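# Place wooden block over well centre on stick ring

## Task

Four desks surround a square well with bare floor beneath it; each desk carries one arm. In the scene frame the well is centred at x = 0, y = 0 and its edges are parallel to x and y. Approximate arm mounts in metres, with heading in degrees counter-clockwise from +x: arm1 x=+0.22 y=+0.56 z=+0.72 heading -90; arm2 x=-0.52 y=+0.50 z=+0.72 heading -90; arm3 x=-0.22 y=-0.56 z=+0.72 heading +90; arm4 x=+0.52 y=-0.50 z=+0.72 heading +90. A ring of wooden sticks already bridges the well. Put the wooden block down so that its centre lies over the well's middle and it rests there on its own; the block and sticks are allowed to sit out over the well. Use any number of arms. If the block only stays in place because a robot is holding it, the goal is not met. At the end, release and move the arms away.

## Robot and tools

Robots: four identical i2rt Big YAM arms named arm1, arm2, arm3, arm4. Each has six joints, a two-finger gripper and a wrist camera. With joints 1 and 6 at 0 and the hand level and pointing forward, the wrist camera sits on top of the hand and looks toward the fingertips. Reach is about 1.0 m from the joint-1 axis. A fixed room camera, cam_high, looks down on the scene.

Frame: one shared scene frame, origin on the floor, +z up. The well centre is at x=0, y=0; desk tops are near z=0.72. The hand point is midway between the fingertips. The hand's z axis runs along the fingers, and its y axis is the direction the fingers open and close.

execute_actions: the argument actions is a list holding one action, or none. An empty list simply reports state and images. An action is an object keyed by robot name. Under each name goes joints, an object of absolute joint targets (not offsets) keyed by joint name. Each arm gets its own object; include only the joints you want to move. Units and ranges: joint1_rad -2.879 to 2.879 (rotates the arm about its foot; positive is counter-clockwise seen from above; 0 unfolds the arm the way its foot faces). joint2_rad 0 to 3.141 (shoulder; 0 has the upper arm pointing back and roughly level, increasing raises it and then brings it forward). joint3_rad 0 to 3.019 (elbow; 0 is fully folded, increasing opens it). joint4_rad -1.692 to 1.57 (hand pitch; positive tilts fingers up). joint5_rad -1.57 to 1.57 (hand yaw; positive is toward the arm's right). joint6_rad -2.094 to 2.094 (hand roll; positive is clockwise viewed from behind the hand). gripper_m 0 to 0.093 metres, the fingertip gap. Done tolerances are ±0.045, ±0.14, ±0.09, ±0.055, ±0.03, ±0.035 rad and ±0.003 m. All motions in an action start together but can finish at different times, and each joint has its own speed, so the hand may sweep a wide path. An action lasts at most 15 s. If any key is unknown or any value is out of range, the whole call is refused and nothing moves. Joints or arms you leave out may keep pushing toward earlier targets. The optional cameras list picks images (arm1_cam_wrist, arm2_cam_wrist, arm3_cam_wrist, arm4_cam_wrist, cam_high, or all). If it is omitted or null you get all of them; [] gives none. The pictures line lists the images in order.

wait: seconds, 0 to 10. Nothing new is commanded. It returns the same output as an empty action.

zoom_image: camera plus region [x0, y0, x1, y1] in pixels of that camera's latest full image, with the top-left at (0,0) and at most 504 by 504. It returns a finer view.

finished_scene: scene (1 or 2). This ends the scene for good and reports success. Call it only after the block rests unaided and the arms are clear. Its result gives the next scene's task. Replying with no tool call ends all remaining scenes.

Reading results: joint_status tells how each commanded motion ended. off_target means the joint stopped short and may still be pushing. contact_stop and time_out mean the joint now holds where it stopped. A timed-out joint may keep a target at most 0.375, 0.375, 0.113, 0.225, 0.075, 0.3 rad (joints 1 to 6) away and keep pushing, and on_its_own will name it. To relieve the push, send that joint its reported position. joint command not followed, often with a cause line, means a self/inter-arm clearance check withheld the arm's targets; the gripper part still runs. Such targets may be retried on every later action until they pass. on_its_own lists what the call did not command; its held at value is the target, not the position. Once a call reports a stop, later motion calls in that same reply are skipped. A joint carrying a load can sag. Very small target changes may not move anything.

Cameras: calibration data (K, distortion, T_world_to_cam) is given per camera. It can be off by a few degrees and millimetres. Wrist camera poses come from the joint readings and inherit their errors.

Hazards: the arms do not stop on contact and can push hard. Avoid pressing robots against each other, since a hard press ends the run; the clearance check ignores fingers, gripper housings and wrist cameras and can react late. Do not knock the block or sticks out of the work area, which ends the scene. Avoid drops, slips, slams and strong pushes. Loose objects may occasionally get nudged. Holding loads heats motors: a MOTOR HOT line appears at 85 °C, and at 100 °C an OVER-TEMPERATURE FAULT drops the arm and its gripper while they cool. Joints then read limit_stop_at_motor_heat; resend the targets afterwards. Some heat carries over into the next scene. The scene keeps running while you compose replies, and robots hold their last command during that time. Less robot motion time is better.

Each tool is called after "Call:" in YAML: its name, and indented under it one key for each argument.

## Session

Call:
execute_actions:
  actions: []

Scene clock: 0.00 s.
Motor temperatures (°C, as the motors report them): arm1=[27 26 25 27 26 27] | arm2=[25 27 27 28 29 26] | arm3=[26 27 26 27 25 26] | arm4=[29 28 25 26 28 25]
arm1.joint_positions: joint1_rad=-0.296 joint2_rad=+0.606 joint3_rad=+1.444 joint4_rad=-1.392 joint5_rad=-0.274 joint6_rad=-0.100 gripper_m=+0.094
arm1.joint_status: not commanded
arm1.hand: x=+0.2016 y=+0.3548 z=+1.3590 quat_wxyz=(-0.372, -0.622, -0.600, +0.338) (m; scene frame)
arm2.joint_positions: joint1_rad=+0.128 joint2_rad=+0.441 joint3_rad=+1.421 joint4_rad=-1.401 joint5_rad=+0.106 joint6_rad=-0.042 gripper_m=+0.095
arm2.joint_status: not commanded
arm2.hand: x=-0.5275 y=+0.3539 z=+1.3318 quat_wxyz=(-0.368, -0.570, -0.615, +0.402) (m; scene frame)
arm3.joint_positions: joint1_rad=-0.280 joint2_rad=+0.565 joint3_rad=+1.328 joint4_rad=-1.300 joint5_rad=-0.089 joint6_rad=-0.218 gripper_m=+0.094
arm3.joint_status: not commanded
arm3.hand: x=-0.1663 y=-0.3412 z=+1.3324 quat_wxyz=(-0.407, +0.607, -0.621, -0.284) (m; scene frame)
arm4.joint_positions: joint1_rad=-0.147 joint2_rad=+0.448 joint3_rad=+1.471 joint4_rad=-1.289 joint5_rad=+0.046 joint6_rad=+0.289 gripper_m=+0.094
arm4.joint_status: not commanded
arm4.hand: x=+0.5499 y=-0.3540 z=+1.3674 quat_wxyz=(-0.413, +0.414, -0.680, -0.443) (m; scene frame)
pictures: arm1_cam_wrist, arm2_cam_wrist, arm3_cam_wrist, arm4_cam_wrist, cam_high
Images, in order (width x height): arm1_cam_wrist 504x504, arm2_cam_wrist 504x504, arm3_cam_wrist 504x504, arm4_cam_wrist 504x504, cam_high 672x504.

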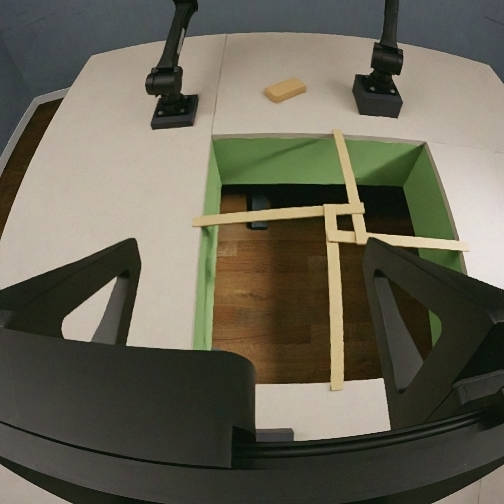

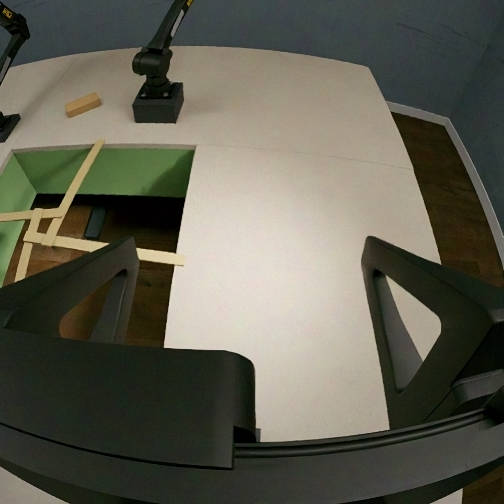

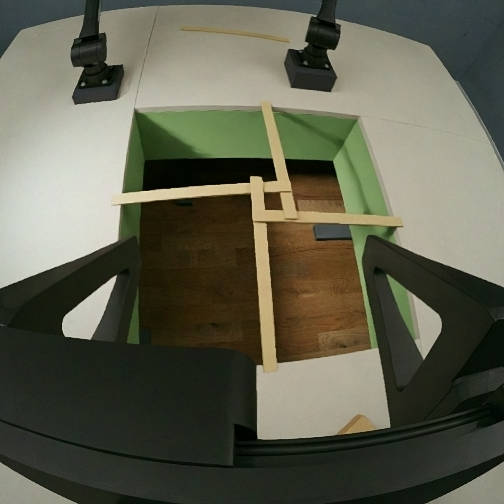

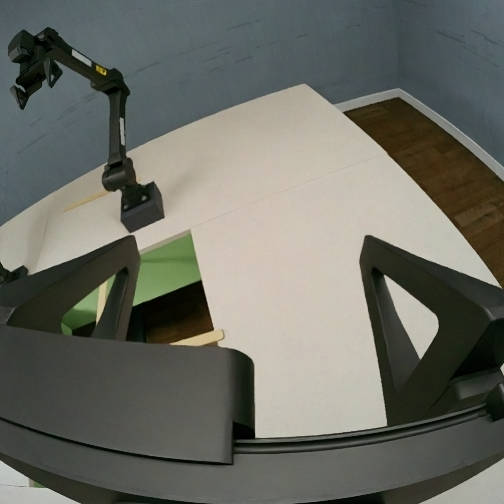

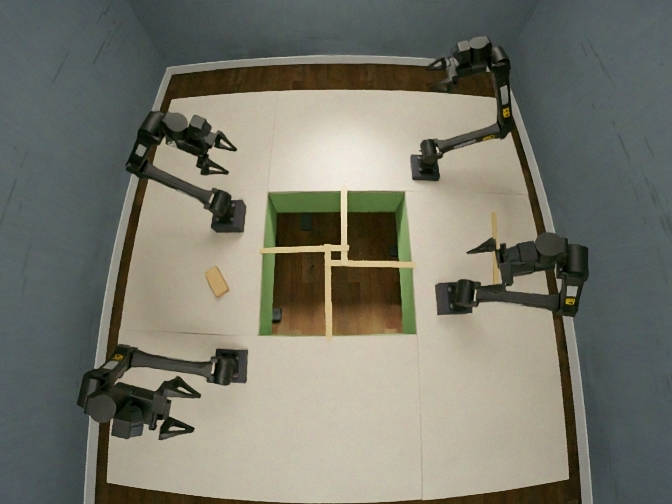

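Call:
zoom_image:
  camera: "cam_high"
  region: [190, 190, 430, 350]

Region (190, 190, 430, 350) of cam_high's 672x504 image, scaled by 2.100, with more detail than that image has.

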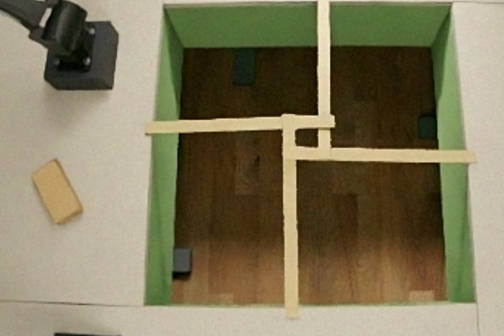

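Call:
execute_actions:
  actions:
    - {"arm3":{"joints":{"joint1_rad":-1.68,"joint2_rad":1.3,"joint3_rad":1.1,"joint4_rad":-1.37,"joint5_rad":0,"joint6_rad":0}}}
  cameras: ["arm3_cam_wrist"]

Call:
execute_actions:
  actions:
    - {"arm3":{"joints":{"joint2_rad":1.5,"joint3_rad":0.9,"joint4_rad":-0.97}}}
  cameras: ["arm3_cam_wrist"]

Scene clock: 7.27 s.
Motor temperatures (°C, as the motors report them): arm1=[27 26 28 27 26 27] | arm2=[25 27 28 29 29 26] | arm3=[26 27 28 27 25 26] | arm4=[29 28 27 26 28 25]
arm1.joint_positions: joint1_rad=-0.296 joint2_rad=+0.606 joint3_rad=+1.444 joint4_rad=-1.392 joint5_rad=-0.274 joint6_rad=-0.100 gripper_m=+0.094
arm1.joint_status: not commanded
arm1.hand: x=+0.2016 y=+0.3548 z=+1.3590 quat_wxyz=(-0.372, -0.622, -0.600, +0.338) (m; scene frame)
arm2.joint_positions: joint1_rad=+0.128 joint2_rad=+0.441 joint3_rad=+1.421 joint4_rad=-1.401 joint5_rad=+0.106 joint6_rad=-0.042 gripper_m=+0.095
arm2.joint_status: not commanded
arm2.hand: x=-0.5275 y=+0.3539 z=+1.3318 quat_wxyz=(-0.368, -0.570, -0.615, +0.402) (m; scene frame)
arm3.joint_positions: joint1_rad=-1.681 joint2_rad=+1.301 joint3_rad=+1.102 joint4_rad=-1.356 joint5_rad=+0.000 joint6_rad=-0.013 gripper_m=+0.094
arm3.joint_status: all done
arm3.hand: x=+0.1450 y=-0.6054 z=+0.9954 quat_wxyz=(-0.008, -0.055, -0.998, -0.001) (m; scene frame)
arm4.joint_positions: joint1_rad=-0.147 joint2_rad=+0.448 joint3_rad=+1.471 joint4_rad=-1.289 joint5_rad=+0.046 joint6_rad=+0.289 gripper_m=+0.094
arm4.joint_status: not commanded
arm4.hand: x=+0.5499 y=-0.3540 z=+1.3674 quat_wxyz=(-0.413, +0.414, -0.680, -0.443) (m; scene frame)
pictures: arm3_cam_wrist
camera_calibration (this result's frames):
arm3_cam_wrist: T_world_to_cam=[[-0.113219, -0.993558, -0.00487775, -0.581306], [-0.812785, 0.0897932, 0.575602, -0.397481], [-0.571456, 0.0691335, -0.817715, 1.06116], [0, 0, 0, 1]] pos_world=[0.217524, -0.615232, 1.09368]
Images, in order (width x height): arm3_cam_wrist 504x504.

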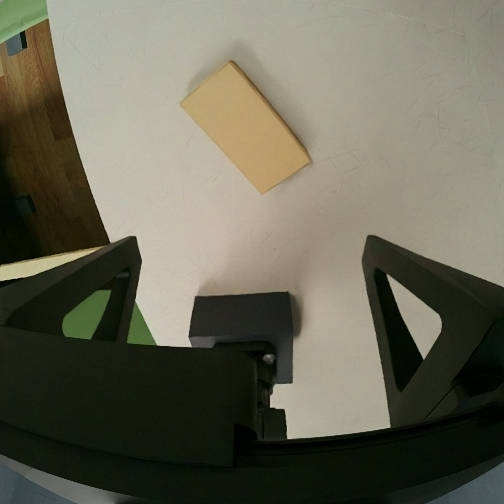

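Scene clock: 8.40 s.
Motor temperatures (°C, as the motors report them): arm1=[27 26 28 27 26 27] | arm2=[25 27 29 29 29 26] | arm3=[26 27 28 27 25 26] | arm4=[29 28 27 26 28 25]
arm1.joint_positions: joint1_rad=-0.296 joint2_rad=+0.606 joint3_rad=+1.444 joint4_rad=-1.392 joint5_rad=-0.274 joint6_rad=-0.100 gripper_m=+0.094
arm1.joint_status: not commanded
arm1.hand: x=+0.2016 y=+0.3548 z=+1.3590 quat_wxyz=(-0.372, -0.622, -0.600, +0.338) (m; scene frame)
arm2.joint_positions: joint1_rad=+0.128 joint2_rad=+0.441 joint3_rad=+1.421 joint4_rad=-1.401 joint5_rad=+0.106 joint6_rad=-0.042 gripper_m=+0.095
arm2.joint_status: not commanded
arm2.hand: x=-0.5275 y=+0.3539 z=+1.3318 quat_wxyz=(-0.368, -0.570, -0.615, +0.402) (m; scene frame)
arm3.joint_positions: joint1_rad=-1.681 joint2_rad=+1.507 joint3_rad=+0.889 joint4_rad=-0.985 joint5_rad=+0.000 joint6_rad=-0.013 gripper_m=+0.094
arm3.joint_status: all done
arm3.hand: x=+0.1492 y=-0.6055 z=+0.8487 quat_wxyz=(+0.016, -0.055, -0.998, -0.002) (m; scene frame)
arm4.joint_positions: joint1_rad=-0.147 joint2_rad=+0.448 joint3_rad=+1.471 joint4_rad=-1.289 joint5_rad=+0.046 joint6_rad=+0.289 gripper_m=+0.094
arm4.joint_status: not commanded
arm4.hand: x=+0.5499 y=-0.3540 z=+1.3674 quat_wxyz=(-0.413, +0.414, -0.680, -0.443) (m; scene frame)
pictures: arm3_cam_wrist
camera_calibration (this result's frames):
arm3_cam_wrist: T_world_to_cam=[[-0.113346, -0.993541, -0.00530042, -0.581314], [-0.784175, 0.0861827, 0.614525, -0.349095], [-0.6101, 0.0738106, -0.788879, 0.927771], [0, 0, 0, 1]] pos_world=[0.226391, -0.615953, 0.943346]
Images, in order (width x height): arm3_cam_wrist 504x504.

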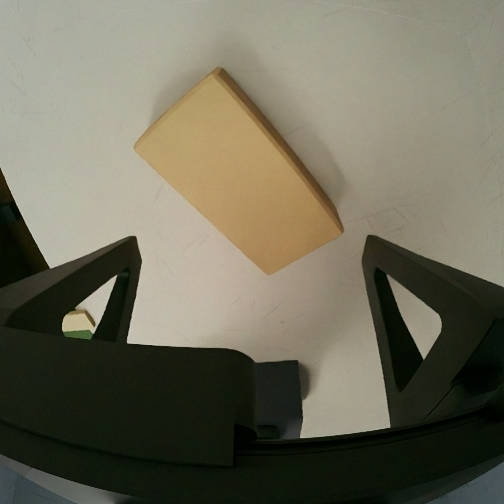

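Call:
execute_actions:
  actions:
    - {"arm3":{"joints":{"joint1_rad":-1.66,"joint6_rad":-0.63}}}
  cameras: []

Call:
execute_actions:
  actions:
    - {"arm3":{"joints":{"joint2_rad":1.7,"joint3_rad":0.77,"joint4_rad":-0.64}}}
  cameras: ["arm3_cam_wrist","cam_high"]

Scene clock: 13.27 s.
Motor temperatures (°C, as the motors report them): arm1=[27 26 29 28 26 27] | arm2=[25 27 29 29 29 26] | arm3=[26 28 28 27 25 26] | arm4=[29 29 28 26 28 25]
arm1.joint_positions: joint1_rad=-0.296 joint2_rad=+0.606 joint3_rad=+1.444 joint4_rad=-1.392 joint5_rad=-0.274 joint6_rad=-0.100 gripper_m=+0.094
arm1.joint_status: not commanded
arm1.hand: x=+0.2016 y=+0.3548 z=+1.3590 quat_wxyz=(-0.372, -0.622, -0.600, +0.338) (m; scene frame)
arm2.joint_positions: joint1_rad=+0.128 joint2_rad=+0.441 joint3_rad=+1.421 joint4_rad=-1.401 joint5_rad=+0.106 joint6_rad=-0.042 gripper_m=+0.095
arm2.joint_status: not commanded
arm2.hand: x=-0.5275 y=+0.3539 z=+1.3318 quat_wxyz=(-0.368, -0.570, -0.615, +0.402) (m; scene frame)
arm3.joint_positions: joint1_rad=-1.668 joint2_rad=+1.507 joint3_rad=+0.889 joint4_rad=-0.985 joint5_rad=+0.000 joint6_rad=-0.616 gripper_m=+0.094
arm3.joint_status: all done
arm3.hand: x=+0.1498 y=-0.6009 z=+0.8487 quat_wxyz=(+0.014, +0.250, -0.968, -0.007) (m; scene frame)
arm4.joint_positions: joint1_rad=-0.147 joint2_rad=+0.448 joint3_rad=+1.471 joint4_rad=-1.289 joint5_rad=+0.046 joint6_rad=+0.289 gripper_m=+0.094
arm4.joint_status: not commanded
arm4.hand: x=+0.5499 y=-0.3540 z=+1.3674 quat_wxyz=(-0.413, +0.414, -0.680, -0.443) (m; scene frame)
pictures: none
No camera images: the call's "cameras" was empty. Leave "cameras" out to get every camera's image.

Scene clock: 14.30 s.
Motor temperatures (°C, as the motors report them): arm1=[27 26 29 28 26 27] | arm2=[25 27 29 29 29 26] | arm3=[26 28 28 27 25 26] | arm4=[29 29 28 26 28 25]
arm1.joint_positions: joint1_rad=-0.296 joint2_rad=+0.606 joint3_rad=+1.444 joint4_rad=-1.392 joint5_rad=-0.274 joint6_rad=-0.100 gripper_m=+0.094
arm1.joint_status: not commanded
arm1.hand: x=+0.2016 y=+0.3548 z=+1.3590 quat_wxyz=(-0.372, -0.622, -0.600, +0.338) (m; scene frame)
arm2.joint_positions: joint1_rad=+0.128 joint2_rad=+0.441 joint3_rad=+1.421 joint4_rad=-1.401 joint5_rad=+0.106 joint6_rad=-0.042 gripper_m=+0.095
arm2.joint_status: not commanded
arm2.hand: x=-0.5275 y=+0.3539 z=+1.3318 quat_wxyz=(-0.368, -0.570, -0.615, +0.402) (m; scene frame)
arm3.joint_positions: joint1_rad=-1.668 joint2_rad=+1.708 joint3_rad=+0.764 joint4_rad=-0.655 joint5_rad=+0.000 joint6_rad=-0.616 gripper_m=+0.094
arm3.joint_status: all done
arm3.hand: x=+0.1388 y=-0.5994 z=+0.7440 quat_wxyz=(+0.013, +0.251, -0.968, -0.006) (m; scene frame)
arm4.joint_positions: joint1_rad=-0.147 joint2_rad=+0.448 joint3_rad=+1.471 joint4_rad=-1.289 joint5_rad=+0.046 joint6_rad=+0.289 gripper_m=+0.094
arm4.joint_status: not commanded
arm4.hand: x=+0.5499 y=-0.3540 z=+1.3674 quat_wxyz=(-0.413, +0.414, -0.680, -0.443) (m; scene frame)
pictures: arm3_cam_wrist, cam_high
camera_calibration (this result's frames):
arm3_cam_wrist: T_world_to_cam=[[0.481726, -0.876076, -0.0207618, -0.577685], [-0.690847, -0.394237, 0.606059, -0.588122], [-0.539139, -0.277611, -0.795149, 0.622571], [0, 0, 0, 1]] pos_world=[0.207636, -0.565123, 0.839479]
Images, in order (width x height): arm3_cam_wrist 504x504, cam_high 672x504.

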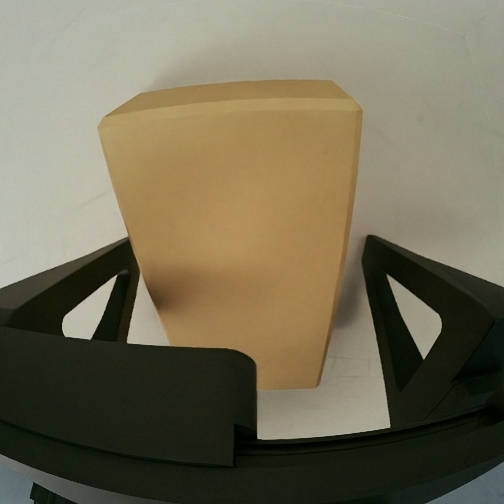

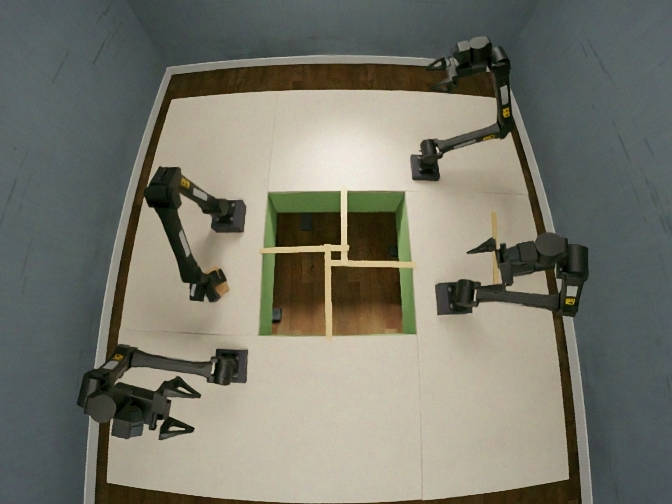

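Call:
execute_actions:
  actions:
    - {"arm3":{"joints":{"gripper_m":0.05}}}
  cameras: []

Call:
execute_actions:
  actions:
    - {"arm3":{"joints":{"joint2_rad":1.5,"joint3_rad":1.0,"joint4_rad":-1.07}}}
  cameras: []

Call:
execute_actions:
  actions:
    - {"arm3":{"joints":{"joint1_rad":-0.37,"joint2_rad":1.9,"joint3_rad":1.49,"joint4_rad":-1.12,"joint6_rad":-0.375}}}
  cameras: []

Call:
execute_actions:
  actions:
    - {"arm3":{"joints":{"joint2_rad":2.02,"joint3_rad":1.47,"joint4_rad":-1.01}}}
  cameras: ["arm3_cam_wrist","cam_high"]

Scene clock: 17.33 s.
Motor temperatures (°C, as the motors report them): arm1=[27 26 30 28 26 27] | arm2=[25 27 30 29 29 26] | arm3=[26 28 28 27 25 26] | arm4=[29 29 28 26 28 25]
arm1.joint_positions: joint1_rad=-0.296 joint2_rad=+0.606 joint3_rad=+1.444 joint4_rad=-1.392 joint5_rad=-0.274 joint6_rad=-0.100 gripper_m=+0.094
arm1.joint_status: not commanded
arm1.hand: x=+0.2016 y=+0.3548 z=+1.3590 quat_wxyz=(-0.372, -0.622, -0.600, +0.338) (m; scene frame)
arm2.joint_positions: joint1_rad=+0.128 joint2_rad=+0.441 joint3_rad=+1.421 joint4_rad=-1.401 joint5_rad=+0.106 joint6_rad=-0.042 gripper_m=+0.095
arm2.joint_status: not commanded
arm2.hand: x=-0.5275 y=+0.3539 z=+1.3318 quat_wxyz=(-0.368, -0.570, -0.615, +0.402) (m; scene frame)
arm3.joint_positions: joint1_rad=-1.668 joint2_rad=+1.708 joint3_rad=+0.764 joint4_rad=-0.653 joint5_rad=-0.001 joint6_rad=-0.617 gripper_m=+0.069
arm3.joint_status: gripper_m off_target (ended at +0.069, target +0.050)
arm3.hand: x=+0.1391 y=-0.5991 z=+0.7440 quat_wxyz=(+0.012, +0.251, -0.968, -0.006) (m; scene frame)
arm4.joint_positions: joint1_rad=-0.147 joint2_rad=+0.448 joint3_rad=+1.471 joint4_rad=-1.289 joint5_rad=+0.046 joint6_rad=+0.289 gripper_m=+0.094
arm4.joint_status: not commanded
arm4.hand: x=+0.5499 y=-0.3540 z=+1.3674 quat_wxyz=(-0.413, +0.414, -0.680, -0.443) (m; scene frame)
pictures: none
No camera images: the call's "cameras" was empty. Leave "cameras" out to get every camera's image.

Scene clock: 18.50 s.
Motor temperatures (°C, as the motors report them): arm1=[27 26 30 28 26 27] | arm2=[25 27 30 29 29 26] | arm3=[26 28 28 27 25 26] | arm4=[29 29 28 26 28 25]
arm1.joint_positions: joint1_rad=-0.296 joint2_rad=+0.606 joint3_rad=+1.444 joint4_rad=-1.392 joint5_rad=-0.274 joint6_rad=-0.100 gripper_m=+0.094
arm1.joint_status: not commanded
arm1.hand: x=+0.2016 y=+0.3548 z=+1.3590 quat_wxyz=(-0.372, -0.622, -0.600, +0.338) (m; scene frame)
arm2.joint_positions: joint1_rad=+0.128 joint2_rad=+0.441 joint3_rad=+1.421 joint4_rad=-1.401 joint5_rad=+0.106 joint6_rad=-0.042 gripper_m=+0.095
arm2.joint_status: not commanded
arm2.hand: x=-0.5275 y=+0.3539 z=+1.3318 quat_wxyz=(-0.368, -0.570, -0.615, +0.402) (m; scene frame)
arm3.joint_positions: joint1_rad=-1.668 joint2_rad=+1.495 joint3_rad=+0.988 joint4_rad=-1.055 joint5_rad=-0.001 joint6_rad=-0.617 gripper_m=+0.069
arm3.joint_status: all done
arm3.hand: x=+0.1773 y=-0.6036 z=+0.8847 quat_wxyz=(-0.004, +0.251, -0.968, +0.000) (m; scene frame)
arm4.joint_positions: joint1_rad=-0.147 joint2_rad=+0.448 joint3_rad=+1.471 joint4_rad=-1.289 joint5_rad=+0.046 joint6_rad=+0.289 gripper_m=+0.094
arm4.joint_status: not commanded
arm4.hand: x=+0.5499 y=-0.3540 z=+1.3674 quat_wxyz=(-0.413, +0.414, -0.680, -0.443) (m; scene frame)
pictures: none
No camera images: the call's "cameras" was empty. Leave "cameras" out to get every camera's image.

Scene clock: 20.27 s.
Motor temperatures (°C, as the motors report them): arm1=[27 26 30 28 26 27] | arm2=[25 27 30 29 29 26] | arm3=[26 28 29 27 25 26] | arm4=[29 29 28 26 28 25]
arm1.joint_positions: joint1_rad=-0.296 joint2_rad=+0.606 joint3_rad=+1.444 joint4_rad=-1.392 joint5_rad=-0.274 joint6_rad=-0.100 gripper_m=+0.094
arm1.joint_status: not commanded
arm1.hand: x=+0.2016 y=+0.3548 z=+1.3590 quat_wxyz=(-0.372, -0.622, -0.600, +0.338) (m; scene frame)
arm2.joint_positions: joint1_rad=+0.128 joint2_rad=+0.441 joint3_rad=+1.421 joint4_rad=-1.401 joint5_rad=+0.106 joint6_rad=-0.042 gripper_m=+0.095
arm2.joint_status: not commanded
arm2.hand: x=-0.5275 y=+0.3539 z=+1.3318 quat_wxyz=(-0.368, -0.570, -0.615, +0.402) (m; scene frame)
arm3.joint_positions: joint1_rad=-0.362 joint2_rad=+1.913 joint3_rad=+1.464 joint4_rad=-1.113 joint5_rad=-0.003 joint6_rad=-0.389 gripper_m=+0.069
arm3.joint_status: all done
arm3.hand: x=-0.0126 y=-0.0395 z=+0.8573 quat_wxyz=(-0.005, +0.712, -0.702, -0.004) (m; scene frame)
arm4.joint_positions: joint1_rad=-0.147 joint2_rad=+0.448 joint3_rad=+1.471 joint4_rad=-1.289 joint5_rad=+0.046 joint6_rad=+0.289 gripper_m=+0.094
arm4.joint_status: not commanded
arm4.hand: x=+0.5499 y=-0.3540 z=+1.3674 quat_wxyz=(-0.413, +0.414, -0.680, -0.443) (m; scene frame)
pictures: none
No camera images: the call's "cameras" was empty. Leave "cameras" out to get every camera's image.

Scene clock: 21.17 s.
Motor temperatures (°C, as the motors report them): arm1=[27 26 30 28 26 27] | arm2=[25 27 30 29 29 26] | arm3=[26 28 29 27 25 26] | arm4=[29 29 28 26 28 25]
arm1.joint_positions: joint1_rad=-0.296 joint2_rad=+0.606 joint3_rad=+1.444 joint4_rad=-1.392 joint5_rad=-0.274 joint6_rad=-0.100 gripper_m=+0.094
arm1.joint_status: not commanded
arm1.hand: x=+0.2016 y=+0.3548 z=+1.3590 quat_wxyz=(-0.372, -0.622, -0.600, +0.338) (m; scene frame)
arm2.joint_positions: joint1_rad=+0.128 joint2_rad=+0.441 joint3_rad=+1.421 joint4_rad=-1.401 joint5_rad=+0.106 joint6_rad=-0.042 gripper_m=+0.095
arm2.joint_status: not commanded
arm2.hand: x=-0.5275 y=+0.3539 z=+1.3318 quat_wxyz=(-0.368, -0.570, -0.615, +0.402) (m; scene frame)
arm3.joint_positions: joint1_rad=-0.364 joint2_rad=+2.003 joint3_rad=+1.464 joint4_rad=-1.024 joint5_rad=-0.005 joint6_rad=-0.388 gripper_m=+0.069
arm3.joint_status: all done
arm3.hand: x=-0.0072 y=-0.0279 z=+0.8085 quat_wxyz=(-0.004, +0.711, -0.703, -0.005) (m; scene frame)
arm4.joint_positions: joint1_rad=-0.147 joint2_rad=+0.448 joint3_rad=+1.471 joint4_rad=-1.289 joint5_rad=+0.046 joint6_rad=+0.289 gripper_m=+0.094
arm4.joint_status: not commanded
arm4.hand: x=+0.5499 y=-0.3540 z=+1.3674 quat_wxyz=(-0.413, +0.414, -0.680, -0.443) (m; scene frame)
pictures: arm3_cam_wrist, cam_high
camera_calibration (this result's frames):
arm3_cam_wrist: T_world_to_cam=[[0.999965, 0.00760096, -0.00342496, 0.00906548], [0.00818007, -0.815205, 0.579115, -0.487605], [0.00160979, -0.579123, -0.815238, 0.765518], [0, 0, 0, 1]] pos_world=[-0.00630884, 0.0457623, 0.90649]
Images, in order (width x height): arm3_cam_wrist 504x504, cam_high 672x504.

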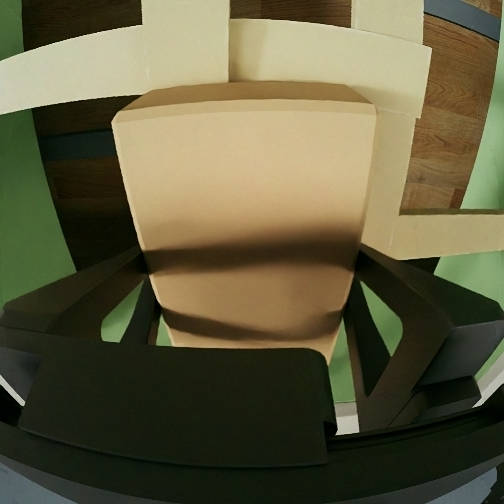

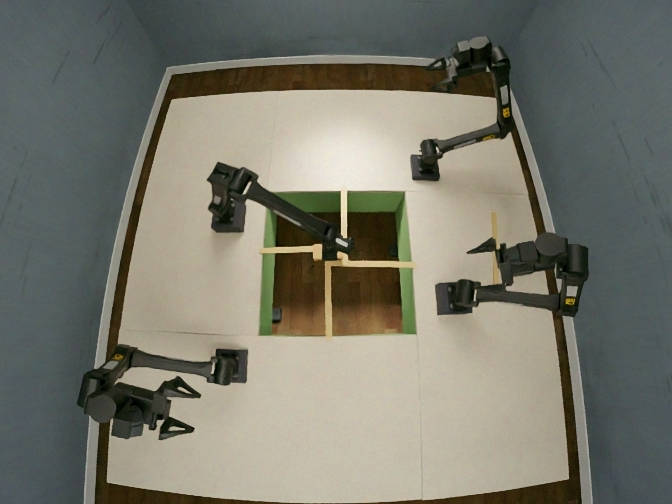

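Call:
execute_actions:
  actions:
    - {"arm3":{"joints":{"joint1_rad":-0.385,"joint2_rad":2.085,"joint3_rad":1.56,"joint4_rad":-1.03}}}
  cameras: ["arm3_cam_wrist","arm1_cam_wrist","cam_high"]

Call:
zoom_image:
  camera: "arm1_cam_wrist"
  region: [270, 150, 420, 290]

Scene clock: 23.67 s.
Motor temperatures (°C, as the motors report them): arm1=[27 26 31 28 26 27] | arm2=[25 27 30 29 29 26] | arm3=[26 29 29 27 25 26] | arm4=[29 29 29 26 28 25]
arm1.joint_positions: joint1_rad=-0.296 joint2_rad=+0.606 joint3_rad=+1.444 joint4_rad=-1.392 joint5_rad=-0.274 joint6_rad=-0.100 gripper_m=+0.094
arm1.joint_status: not commanded
arm1.hand: x=+0.2016 y=+0.3548 z=+1.3590 quat_wxyz=(-0.372, -0.622, -0.600, +0.338) (m; scene frame)
arm2.joint_positions: joint1_rad=+0.128 joint2_rad=+0.441 joint3_rad=+1.421 joint4_rad=-1.401 joint5_rad=+0.106 joint6_rad=-0.042 gripper_m=+0.095
arm2.joint_status: not commanded
arm2.hand: x=-0.5275 y=+0.3539 z=+1.3318 quat_wxyz=(-0.368, -0.570, -0.615, +0.402) (m; scene frame)
arm3.joint_positions: joint1_rad=-0.371 joint2_rad=+2.042 joint3_rad=+1.523 joint4_rad=-1.034 joint5_rad=-0.007 joint6_rad=-0.388 gripper_m=+0.069
arm3.joint_status: all done
arm3.hand: x=+0.0030 y=-0.0120 z=+0.8062 quat_wxyz=(-0.008, +0.709, -0.705, -0.007) (m; scene frame)
arm4.joint_positions: joint1_rad=-0.147 joint2_rad=+0.448 joint3_rad=+1.471 joint4_rad=-1.289 joint5_rad=+0.046 joint6_rad=+0.289 gripper_m=+0.094
arm4.joint_status: not commanded
arm4.hand: x=+0.5499 y=-0.3540 z=+1.3674 quat_wxyz=(-0.413, +0.414, -0.680, -0.443) (m; scene frame)
pictures: arm1_cam_wrist, arm3_cam_wrist, cam_high
camera_calibration (this result's frames):
arm3_cam_wrist: T_world_to_cam=[[0.999999, 0.000781888, -0.00149595, -0.0029524], [0.00149609, -0.820943, 0.571009, -0.466987], [-0.000781622, -0.57101, -0.820943, 0.777504], [0, 0, 0, 1]] pos_world=[0.00425876, 0.0605955, 0.904935]
Images, in order (width x height): arm1_cam_wrist 504x504, arm3_cam_wrist 504x504, cam_high 672x504.

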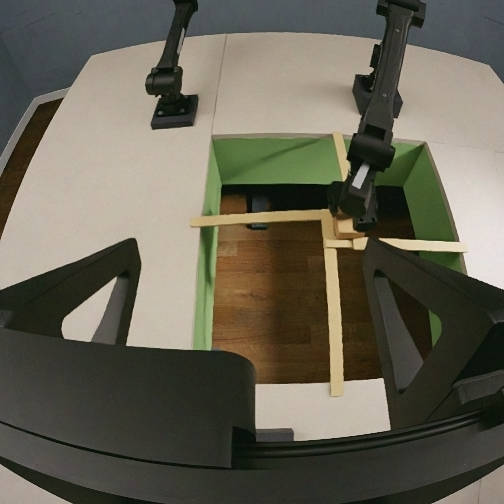

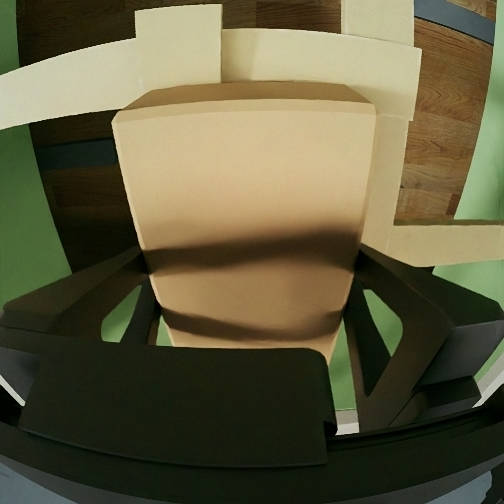

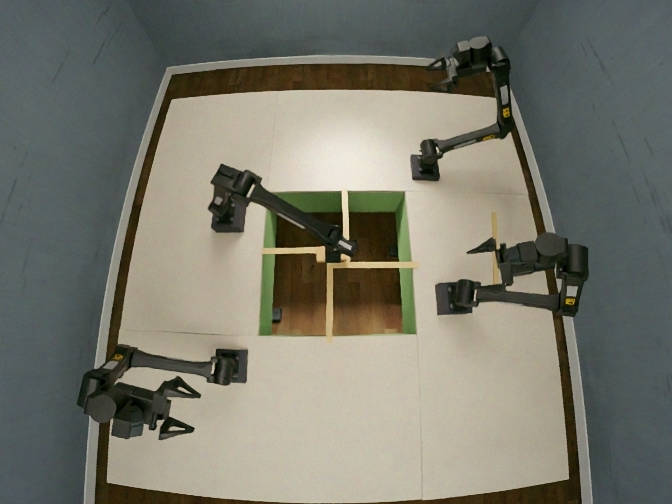

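Region (270, 150, 420, 290) of arm1_cam_wrist's 504x504 image, scaled by 3.360, with more detail than that image has; it fills the top 470 rows of this view, and the rest is white.

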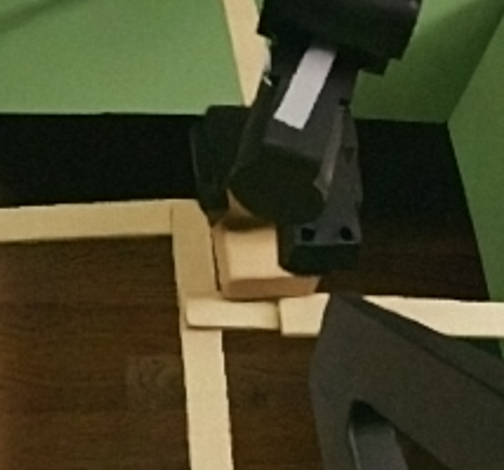

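Call:
execute_actions:
  actions:
    - {"arm3":{"joints":{"joint3_rad":1.62,"joint4_rad":-1.09}}}
  cameras: ["arm3_cam_wrist","cam_high"]

Call:
execute_actions:
  actions: []
  cameras: ["arm3_cam_wrist","arm2_cam_wrist"]

Scene clock: 25.33 s.
Motor temperatures (°C, as the motors report them): arm1=[27 26 31 28 26 27] | arm2=[25 27 30 29 29 26] | arm3=[26 29 30 27 25 26] | arm4=[29 29 29 26 28 25]
arm1.joint_positions: joint1_rad=-0.296 joint2_rad=+0.606 joint3_rad=+1.444 joint4_rad=-1.392 joint5_rad=-0.274 joint6_rad=-0.100 gripper_m=+0.094
arm1.joint_status: not commanded
arm1.hand: x=+0.2016 y=+0.3548 z=+1.3590 quat_wxyz=(-0.372, -0.622, -0.600, +0.338) (m; scene frame)
arm2.joint_positions: joint1_rad=+0.128 joint2_rad=+0.441 joint3_rad=+1.421 joint4_rad=-1.401 joint5_rad=+0.106 joint6_rad=-0.042 gripper_m=+0.095
arm2.joint_status: not commanded
arm2.hand: x=-0.5275 y=+0.3539 z=+1.3318 quat_wxyz=(-0.368, -0.570, -0.615, +0.402) (m; scene frame)
arm3.joint_positions: joint1_rad=-0.372 joint2_rad=+2.065 joint3_rad=+1.568 joint4_rad=-1.079 joint5_rad=-0.005 joint6_rad=-0.388 gripper_m=+0.069
arm3.joint_status: all done
arm3.hand: x=+0.0061 y=-0.0075 z=+0.8082 quat_wxyz=(+0.002, +0.708, -0.706, -0.002) (m; scene frame)
arm4.joint_positions: joint1_rad=-0.147 joint2_rad=+0.448 joint3_rad=+1.471 joint4_rad=-1.289 joint5_rad=+0.046 joint6_rad=+0.289 gripper_m=+0.094
arm4.joint_status: not commanded
arm4.hand: x=+0.5499 y=-0.3540 z=+1.3674 quat_wxyz=(-0.413, +0.414, -0.680, -0.443) (m; scene frame)
pictures: arm3_cam_wrist, cam_high
camera_calibration (this result's frames):
arm3_cam_wrist: T_world_to_cam=[[0.999961, -0.000855057, -0.00879803, -0.000146489], [0.00449148, -0.8081, 0.589028, -0.47889], [-0.00761334, -0.589044, -0.808065, 0.77119], [0, 0, 0, 1]] pos_world=[0.00816874, 0.0672736, 0.90525]
Images, in order (width x height): arm3_cam_wrist 504x504, cam_high 672x504.

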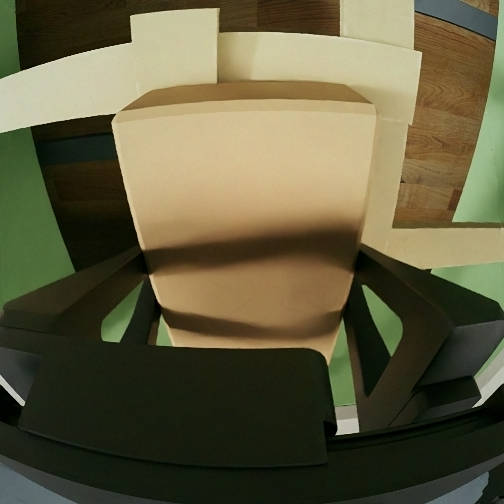

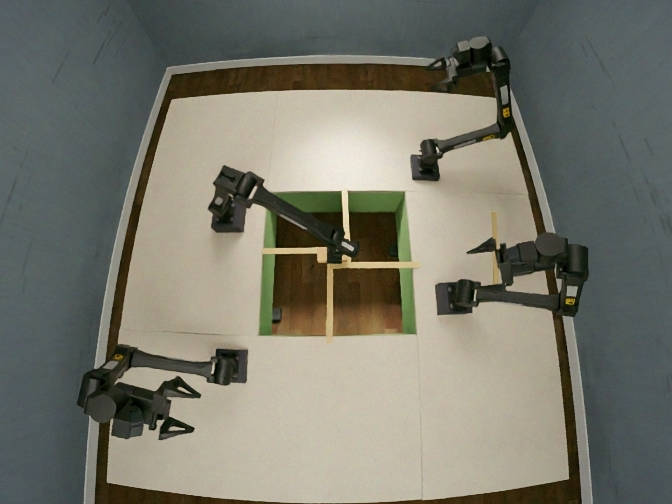

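Scene clock: 25.33 s.
Motor temperatures (°C, as the motors report them): arm1=[27 26 31 28 26 27] | arm2=[25 27 30 29 29 26] | arm3=[26 29 30 27 25 26] | arm4=[29 29 29 26 28 25]
arm1.joint_positions: joint1_rad=-0.296 joint2_rad=+0.606 joint3_rad=+1.444 joint4_rad=-1.392 joint5_rad=-0.274 joint6_rad=-0.100 gripper_m=+0.094
arm1.joint_status: not commanded
arm1.hand: x=+0.2016 y=+0.3548 z=+1.3590 quat_wxyz=(-0.372, -0.622, -0.600, +0.338) (m; scene frame)
arm2.joint_positions: joint1_rad=+0.128 joint2_rad=+0.441 joint3_rad=+1.421 joint4_rad=-1.401 joint5_rad=+0.106 joint6_rad=-0.042 gripper_m=+0.095
arm2.joint_status: not commanded
arm2.hand: x=-0.5275 y=+0.3539 z=+1.3318 quat_wxyz=(-0.368, -0.570, -0.615, +0.402) (m; scene frame)
arm3.joint_positions: joint1_rad=-0.372 joint2_rad=+2.065 joint3_rad=+1.568 joint4_rad=-1.079 joint5_rad=-0.005 joint6_rad=-0.388 gripper_m=+0.069
arm3.joint_status: all done
arm3.hand: x=+0.0061 y=-0.0075 z=+0.8082 quat_wxyz=(+0.002, +0.708, -0.706, -0.002) (m; scene frame)
arm4.joint_positions: joint1_rad=-0.147 joint2_rad=+0.448 joint3_rad=+1.471 joint4_rad=-1.289 joint5_rad=+0.046 joint6_rad=+0.289 gripper_m=+0.094
arm4.joint_status: not commanded
arm4.hand: x=+0.5499 y=-0.3540 z=+1.3674 quat_wxyz=(-0.413, +0.414, -0.680, -0.443) (m; scene frame)
pictures: arm2_cam_wrist, arm3_cam_wrist
camera_calibration (this result's frames):
arm3_cam_wrist: T_world_to_cam=[[0.999961, -0.000855057, -0.00879803, -0.000146489], [0.00449148, -0.8081, 0.589028, -0.47889], [-0.00761334, -0.589044, -0.808065, 0.77119], [0, 0, 0, 1]] pos_world=[0.00816874, 0.0672736, 0.90525]
Images, in order (width x height): arm2_cam_wrist 504x504, arm3_cam_wrist 504x504.

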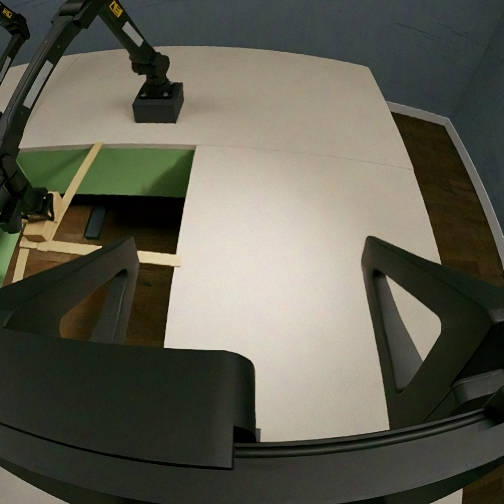

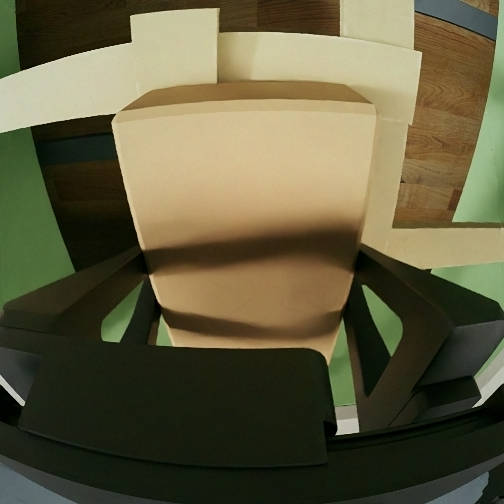

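Call:
execute_actions:
  actions:
    - {"arm3":{"joints":{"joint2_rad":2.065,"gripper_m":0.093}}}
  cameras: []

Call:
execute_actions:
  actions:
    - {"arm3":{"joints":{"joint2_rad":1.3}}}
  cameras: ["cam_high"]

Call:
zoom_image:
  camera: "cam_high"
  region: [240, 180, 440, 350]

Scene clock: 27.40 s.
Motor temperatures (°C, as the motors report them): arm1=[27 26 31 28 26 27] | arm2=[25 27 31 29 29 26] | arm3=[26 29 30 27 25 26] | arm4=[29 29 29 26 28 25]
arm1.joint_positions: joint1_rad=-0.296 joint2_rad=+0.606 joint3_rad=+1.444 joint4_rad=-1.392 joint5_rad=-0.274 joint6_rad=-0.100 gripper_m=+0.094
arm1.joint_status: not commanded
arm1.hand: x=+0.2016 y=+0.3548 z=+1.3590 quat_wxyz=(-0.372, -0.622, -0.600, +0.338) (m; scene frame)
arm2.joint_positions: joint1_rad=+0.128 joint2_rad=+0.441 joint3_rad=+1.421 joint4_rad=-1.401 joint5_rad=+0.106 joint6_rad=-0.042 gripper_m=+0.095
arm2.joint_status: not commanded
arm2.hand: x=-0.5275 y=+0.3539 z=+1.3318 quat_wxyz=(-0.368, -0.570, -0.615, +0.402) (m; scene frame)
arm3.joint_positions: joint1_rad=-0.375 joint2_rad=+2.065 joint3_rad=+1.575 joint4_rad=-1.079 joint5_rad=-0.003 joint6_rad=-0.387 gripper_m=+0.093
arm3.joint_status: all done
arm3.hand: x=+0.0088 y=-0.0055 z=+0.8105 quat_wxyz=(-0.001, +0.707, -0.707, -0.003) (m; scene frame)
arm4.joint_positions: joint1_rad=-0.147 joint2_rad=+0.448 joint3_rad=+1.471 joint4_rad=-1.289 joint5_rad=+0.046 joint6_rad=+0.289 gripper_m=+0.094
arm4.joint_status: not commanded
arm4.hand: x=+0.5499 y=-0.3540 z=+1.3674 quat_wxyz=(-0.413, +0.414, -0.680, -0.443) (m; scene frame)
pictures: none
No camera images: the call's "cameras" was empty. Leave "cameras" out to get every camera's image.

Scene clock: 29.10 s.
Motor temperatures (°C, as the motors report them): arm1=[27 26 31 28 26 27] | arm2=[25 27 31 29 29 26] | arm3=[26 29 31 27 25 26] | arm4=[29 29 29 26 28 25]
arm1.joint_positions: joint1_rad=-0.296 joint2_rad=+0.606 joint3_rad=+1.444 joint4_rad=-1.392 joint5_rad=-0.274 joint6_rad=-0.100 gripper_m=+0.094
arm1.joint_status: not commanded
arm1.hand: x=+0.2016 y=+0.3548 z=+1.3590 quat_wxyz=(-0.372, -0.622, -0.600, +0.338) (m; scene frame)
arm2.joint_positions: joint1_rad=+0.128 joint2_rad=+0.441 joint3_rad=+1.421 joint4_rad=-1.401 joint5_rad=+0.106 joint6_rad=-0.042 gripper_m=+0.095
arm2.joint_status: not commanded
arm2.hand: x=-0.5275 y=+0.3539 z=+1.3318 quat_wxyz=(-0.368, -0.570, -0.615, +0.402) (m; scene frame)
arm3.joint_positions: joint1_rad=-0.375 joint2_rad=+1.299 joint3_rad=+1.610 joint4_rad=-1.079 joint5_rad=-0.003 joint6_rad=-0.387 gripper_m=+0.093
arm3.joint_status: all done
arm3.hand: x=-0.0187 y=-0.0738 z=+1.2635 quat_wxyz=(-0.360, +0.651, -0.650, -0.154) (m; scene frame)
arm4.joint_positions: joint1_rad=-0.147 joint2_rad=+0.448 joint3_rad=+1.471 joint4_rad=-1.289 joint5_rad=+0.046 joint6_rad=+0.289 gripper_m=+0.094
arm4.joint_status: not commanded
arm4.hand: x=+0.5499 y=-0.3540 z=+1.3674 quat_wxyz=(-0.413, +0.414, -0.680, -0.443) (m; scene frame)
pictures: cam_high
Images, in order (width x height): cam_high 672x504.

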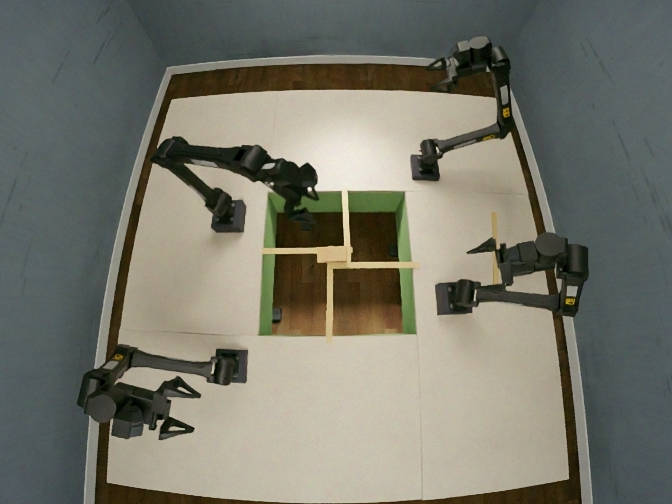

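Region (240, 180, 440, 350) of cam_high's 672x504 image, scaled by 2.520, with more detail than that image has; it fills the top 428 rows of this view, and the rest is white.

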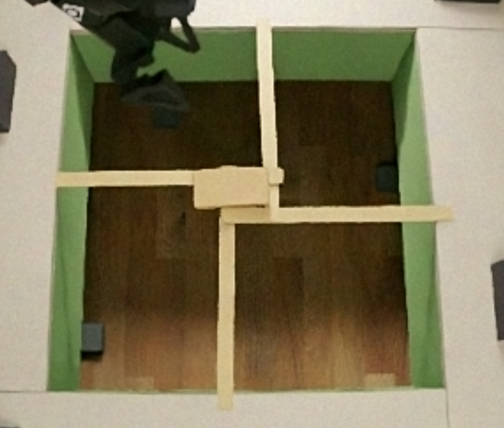

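Call:
execute_actions:
  actions:
    - {"arm3":{"joints":{"joint2_rad":2.07,"joint3_rad":1.585}}}
  cameras: ["arm3_cam_wrist"]

Call:
execute_actions:
  actions:
    - {"arm3":{"joints":{"gripper_m":0.05}}}
  cameras: []

Call:
execute_actions:
  actions:
    - {"arm3":{"joints":{"joint1_rad":-0.35,"joint3_rad":1.72,"joint4_rad":-1.16}}}
  cameras: ["arm3_cam_wrist","cam_high"]

Scene clock: 32.93 s.
Motor temperatures (°C, as the motors report them): arm1=[27 26 31 28 26 27] | arm2=[25 27 31 29 29 26] | arm3=[26 30 31 27 25 26] | arm4=[29 29 29 26 28 25]
arm1.joint_positions: joint1_rad=-0.296 joint2_rad=+0.606 joint3_rad=+1.444 joint4_rad=-1.392 joint5_rad=-0.274 joint6_rad=-0.100 gripper_m=+0.094
arm1.joint_status: not commanded
arm1.hand: x=+0.2016 y=+0.3548 z=+1.3590 quat_wxyz=(-0.372, -0.622, -0.600, +0.338) (m; scene frame)
arm2.joint_positions: joint1_rad=+0.128 joint2_rad=+0.441 joint3_rad=+1.421 joint4_rad=-1.401 joint5_rad=+0.106 joint6_rad=-0.042 gripper_m=+0.095
arm2.joint_status: not commanded
arm2.hand: x=-0.5275 y=+0.3539 z=+1.3318 quat_wxyz=(-0.368, -0.570, -0.615, +0.402) (m; scene frame)
arm3.joint_positions: joint1_rad=-0.375 joint2_rad=+2.066 joint3_rad=+1.571 joint4_rad=-1.082 joint5_rad=-0.003 joint6_rad=-0.386 gripper_m=+0.093
arm3.joint_status: all done
arm3.hand: x=+0.0081 y=-0.0078 z=+0.8087 quat_wxyz=(+0.002, +0.707, -0.708, -0.001) (m; scene frame)
arm4.joint_positions: joint1_rad=-0.147 joint2_rad=+0.448 joint3_rad=+1.471 joint4_rad=-1.289 joint5_rad=+0.046 joint6_rad=+0.289 gripper_m=+0.094
arm4.joint_status: not commanded
arm4.hand: x=+0.5499 y=-0.3540 z=+1.3674 quat_wxyz=(-0.413, +0.414, -0.680, -0.443) (m; scene frame)
pictures: arm3_cam_wrist
camera_calibration (this result's frames):
arm3_cam_wrist: T_world_to_cam=[[0.999958, -0.0054379, -0.00731852, -0.00332474], [-0.0000705053, -0.807264, 0.59019, -0.480382], [-0.00911737, -0.590165, -0.807231, 0.770831], [0, 0, 0, 1]] pos_world=[0.0103187, 0.0671039, 0.905731]
Images, in order (width x height): arm3_cam_wrist 504x504.

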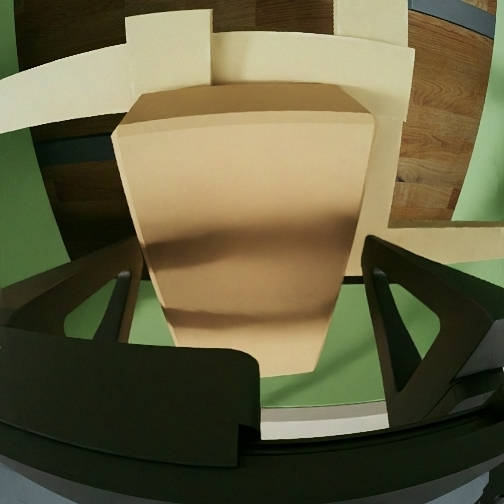

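Scene clock: 33.50 s.
Motor temperatures (°C, as the motors report them): arm1=[27 26 31 28 26 27] | arm2=[25 27 31 29 29 26] | arm3=[26 30 31 27 25 26] | arm4=[29 29 29 26 28 25]
arm1.joint_positions: joint1_rad=-0.296 joint2_rad=+0.606 joint3_rad=+1.444 joint4_rad=-1.392 joint5_rad=-0.274 joint6_rad=-0.100 gripper_m=+0.094
arm1.joint_status: not commanded
arm1.hand: x=+0.2016 y=+0.3548 z=+1.3590 quat_wxyz=(-0.372, -0.622, -0.600, +0.338) (m; scene frame)
arm2.joint_positions: joint1_rad=+0.128 joint2_rad=+0.441 joint3_rad=+1.421 joint4_rad=-1.401 joint5_rad=+0.106 joint6_rad=-0.042 gripper_m=+0.095
arm2.joint_status: not commanded
arm2.hand: x=-0.5275 y=+0.3539 z=+1.3318 quat_wxyz=(-0.368, -0.570, -0.615, +0.402) (m; scene frame)
arm3.joint_positions: joint1_rad=-0.375 joint2_rad=+2.066 joint3_rad=+1.571 joint4_rad=-1.082 joint5_rad=-0.003 joint6_rad=-0.386 gripper_m=+0.069
arm3.joint_status: gripper_m off_target (ended at +0.069, target +0.050)
arm3.hand: x=+0.0081 y=-0.0078 z=+0.8087 quat_wxyz=(+0.002, +0.707, -0.708, -0.001) (m; scene frame)
arm4.joint_positions: joint1_rad=-0.147 joint2_rad=+0.448 joint3_rad=+1.471 joint4_rad=-1.289 joint5_rad=+0.046 joint6_rad=+0.289 gripper_m=+0.094
arm4.joint_status: not commanded
arm4.hand: x=+0.5499 y=-0.3540 z=+1.3674 quat_wxyz=(-0.413, +0.414, -0.680, -0.443) (m; scene frame)
pictures: none
No camera images: the call's "cameras" was empty. Leave "cameras" out to get every camera's image.

Scene clock: 34.40 s.
Motor temperatures (°C, as the motors report them): arm1=[27 26 31 28 26 27] | arm2=[25 27 31 29 29 26] | arm3=[26 30 31 27 25 26] | arm4=[29 29 29 26 28 25]
arm1.joint_positions: joint1_rad=-0.296 joint2_rad=+0.606 joint3_rad=+1.444 joint4_rad=-1.392 joint5_rad=-0.274 joint6_rad=-0.100 gripper_m=+0.094
arm1.joint_status: not commanded
arm1.hand: x=+0.2016 y=+0.3548 z=+1.3590 quat_wxyz=(-0.372, -0.622, -0.600, +0.338) (m; scene frame)
arm2.joint_positions: joint1_rad=+0.128 joint2_rad=+0.441 joint3_rad=+1.421 joint4_rad=-1.401 joint5_rad=+0.106 joint6_rad=-0.042 gripper_m=+0.095
arm2.joint_status: not commanded
arm2.hand: x=-0.5275 y=+0.3539 z=+1.3318 quat_wxyz=(-0.368, -0.570, -0.615, +0.402) (m; scene frame)
arm3.joint_positions: joint1_rad=-0.355 joint2_rad=+2.070 joint3_rad=+1.678 joint4_rad=-1.146 joint5_rad=-0.002 joint6_rad=-0.386 gripper_m=+0.069
arm3.joint_status: all done
arm3.hand: x=+0.0069 y=+0.0221 z=+0.8431 quat_wxyz=(-0.015, +0.714, -0.700, -0.008) (m; scene frame)
arm4.joint_positions: joint1_rad=-0.147 joint2_rad=+0.448 joint3_rad=+1.471 joint4_rad=-1.289 joint5_rad=+0.046 joint6_rad=+0.289 gripper_m=+0.094
arm4.joint_status: not commanded
arm4.hand: x=+0.5499 y=-0.3540 z=+1.3674 quat_wxyz=(-0.413, +0.414, -0.680, -0.443) (m; scene frame)
pictures: arm3_cam_wrist, cam_high
camera_calibration (this result's frames):
arm3_cam_wrist: T_world_to_cam=[[0.99986, 0.0147222, 0.00800698, -0.01511], [0.00768505, -0.827371, 0.561603, -0.45199], [0.0148928, -0.561463, -0.827368, 0.8324], [0, 0, 0, 1]] pos_world=[0.00618469, 0.0936211, 0.942661]
Images, in order (width x height): arm3_cam_wrist 504x504, cam_high 672x504.

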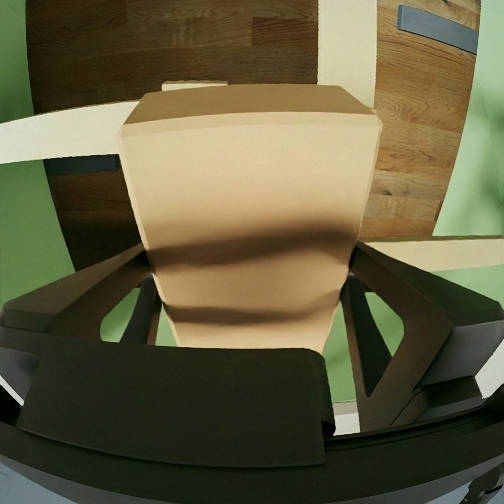

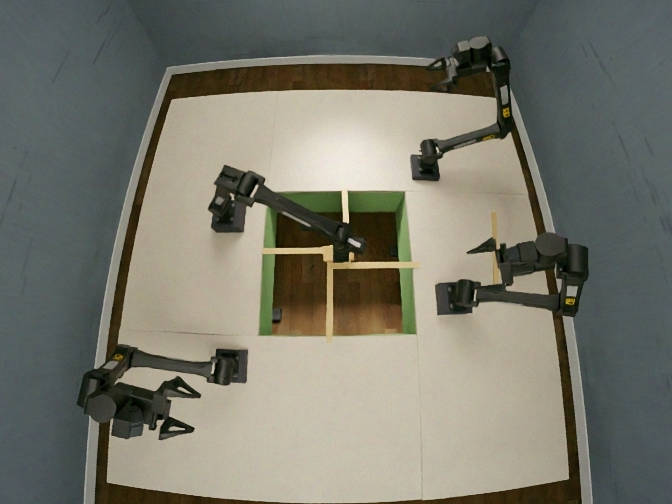

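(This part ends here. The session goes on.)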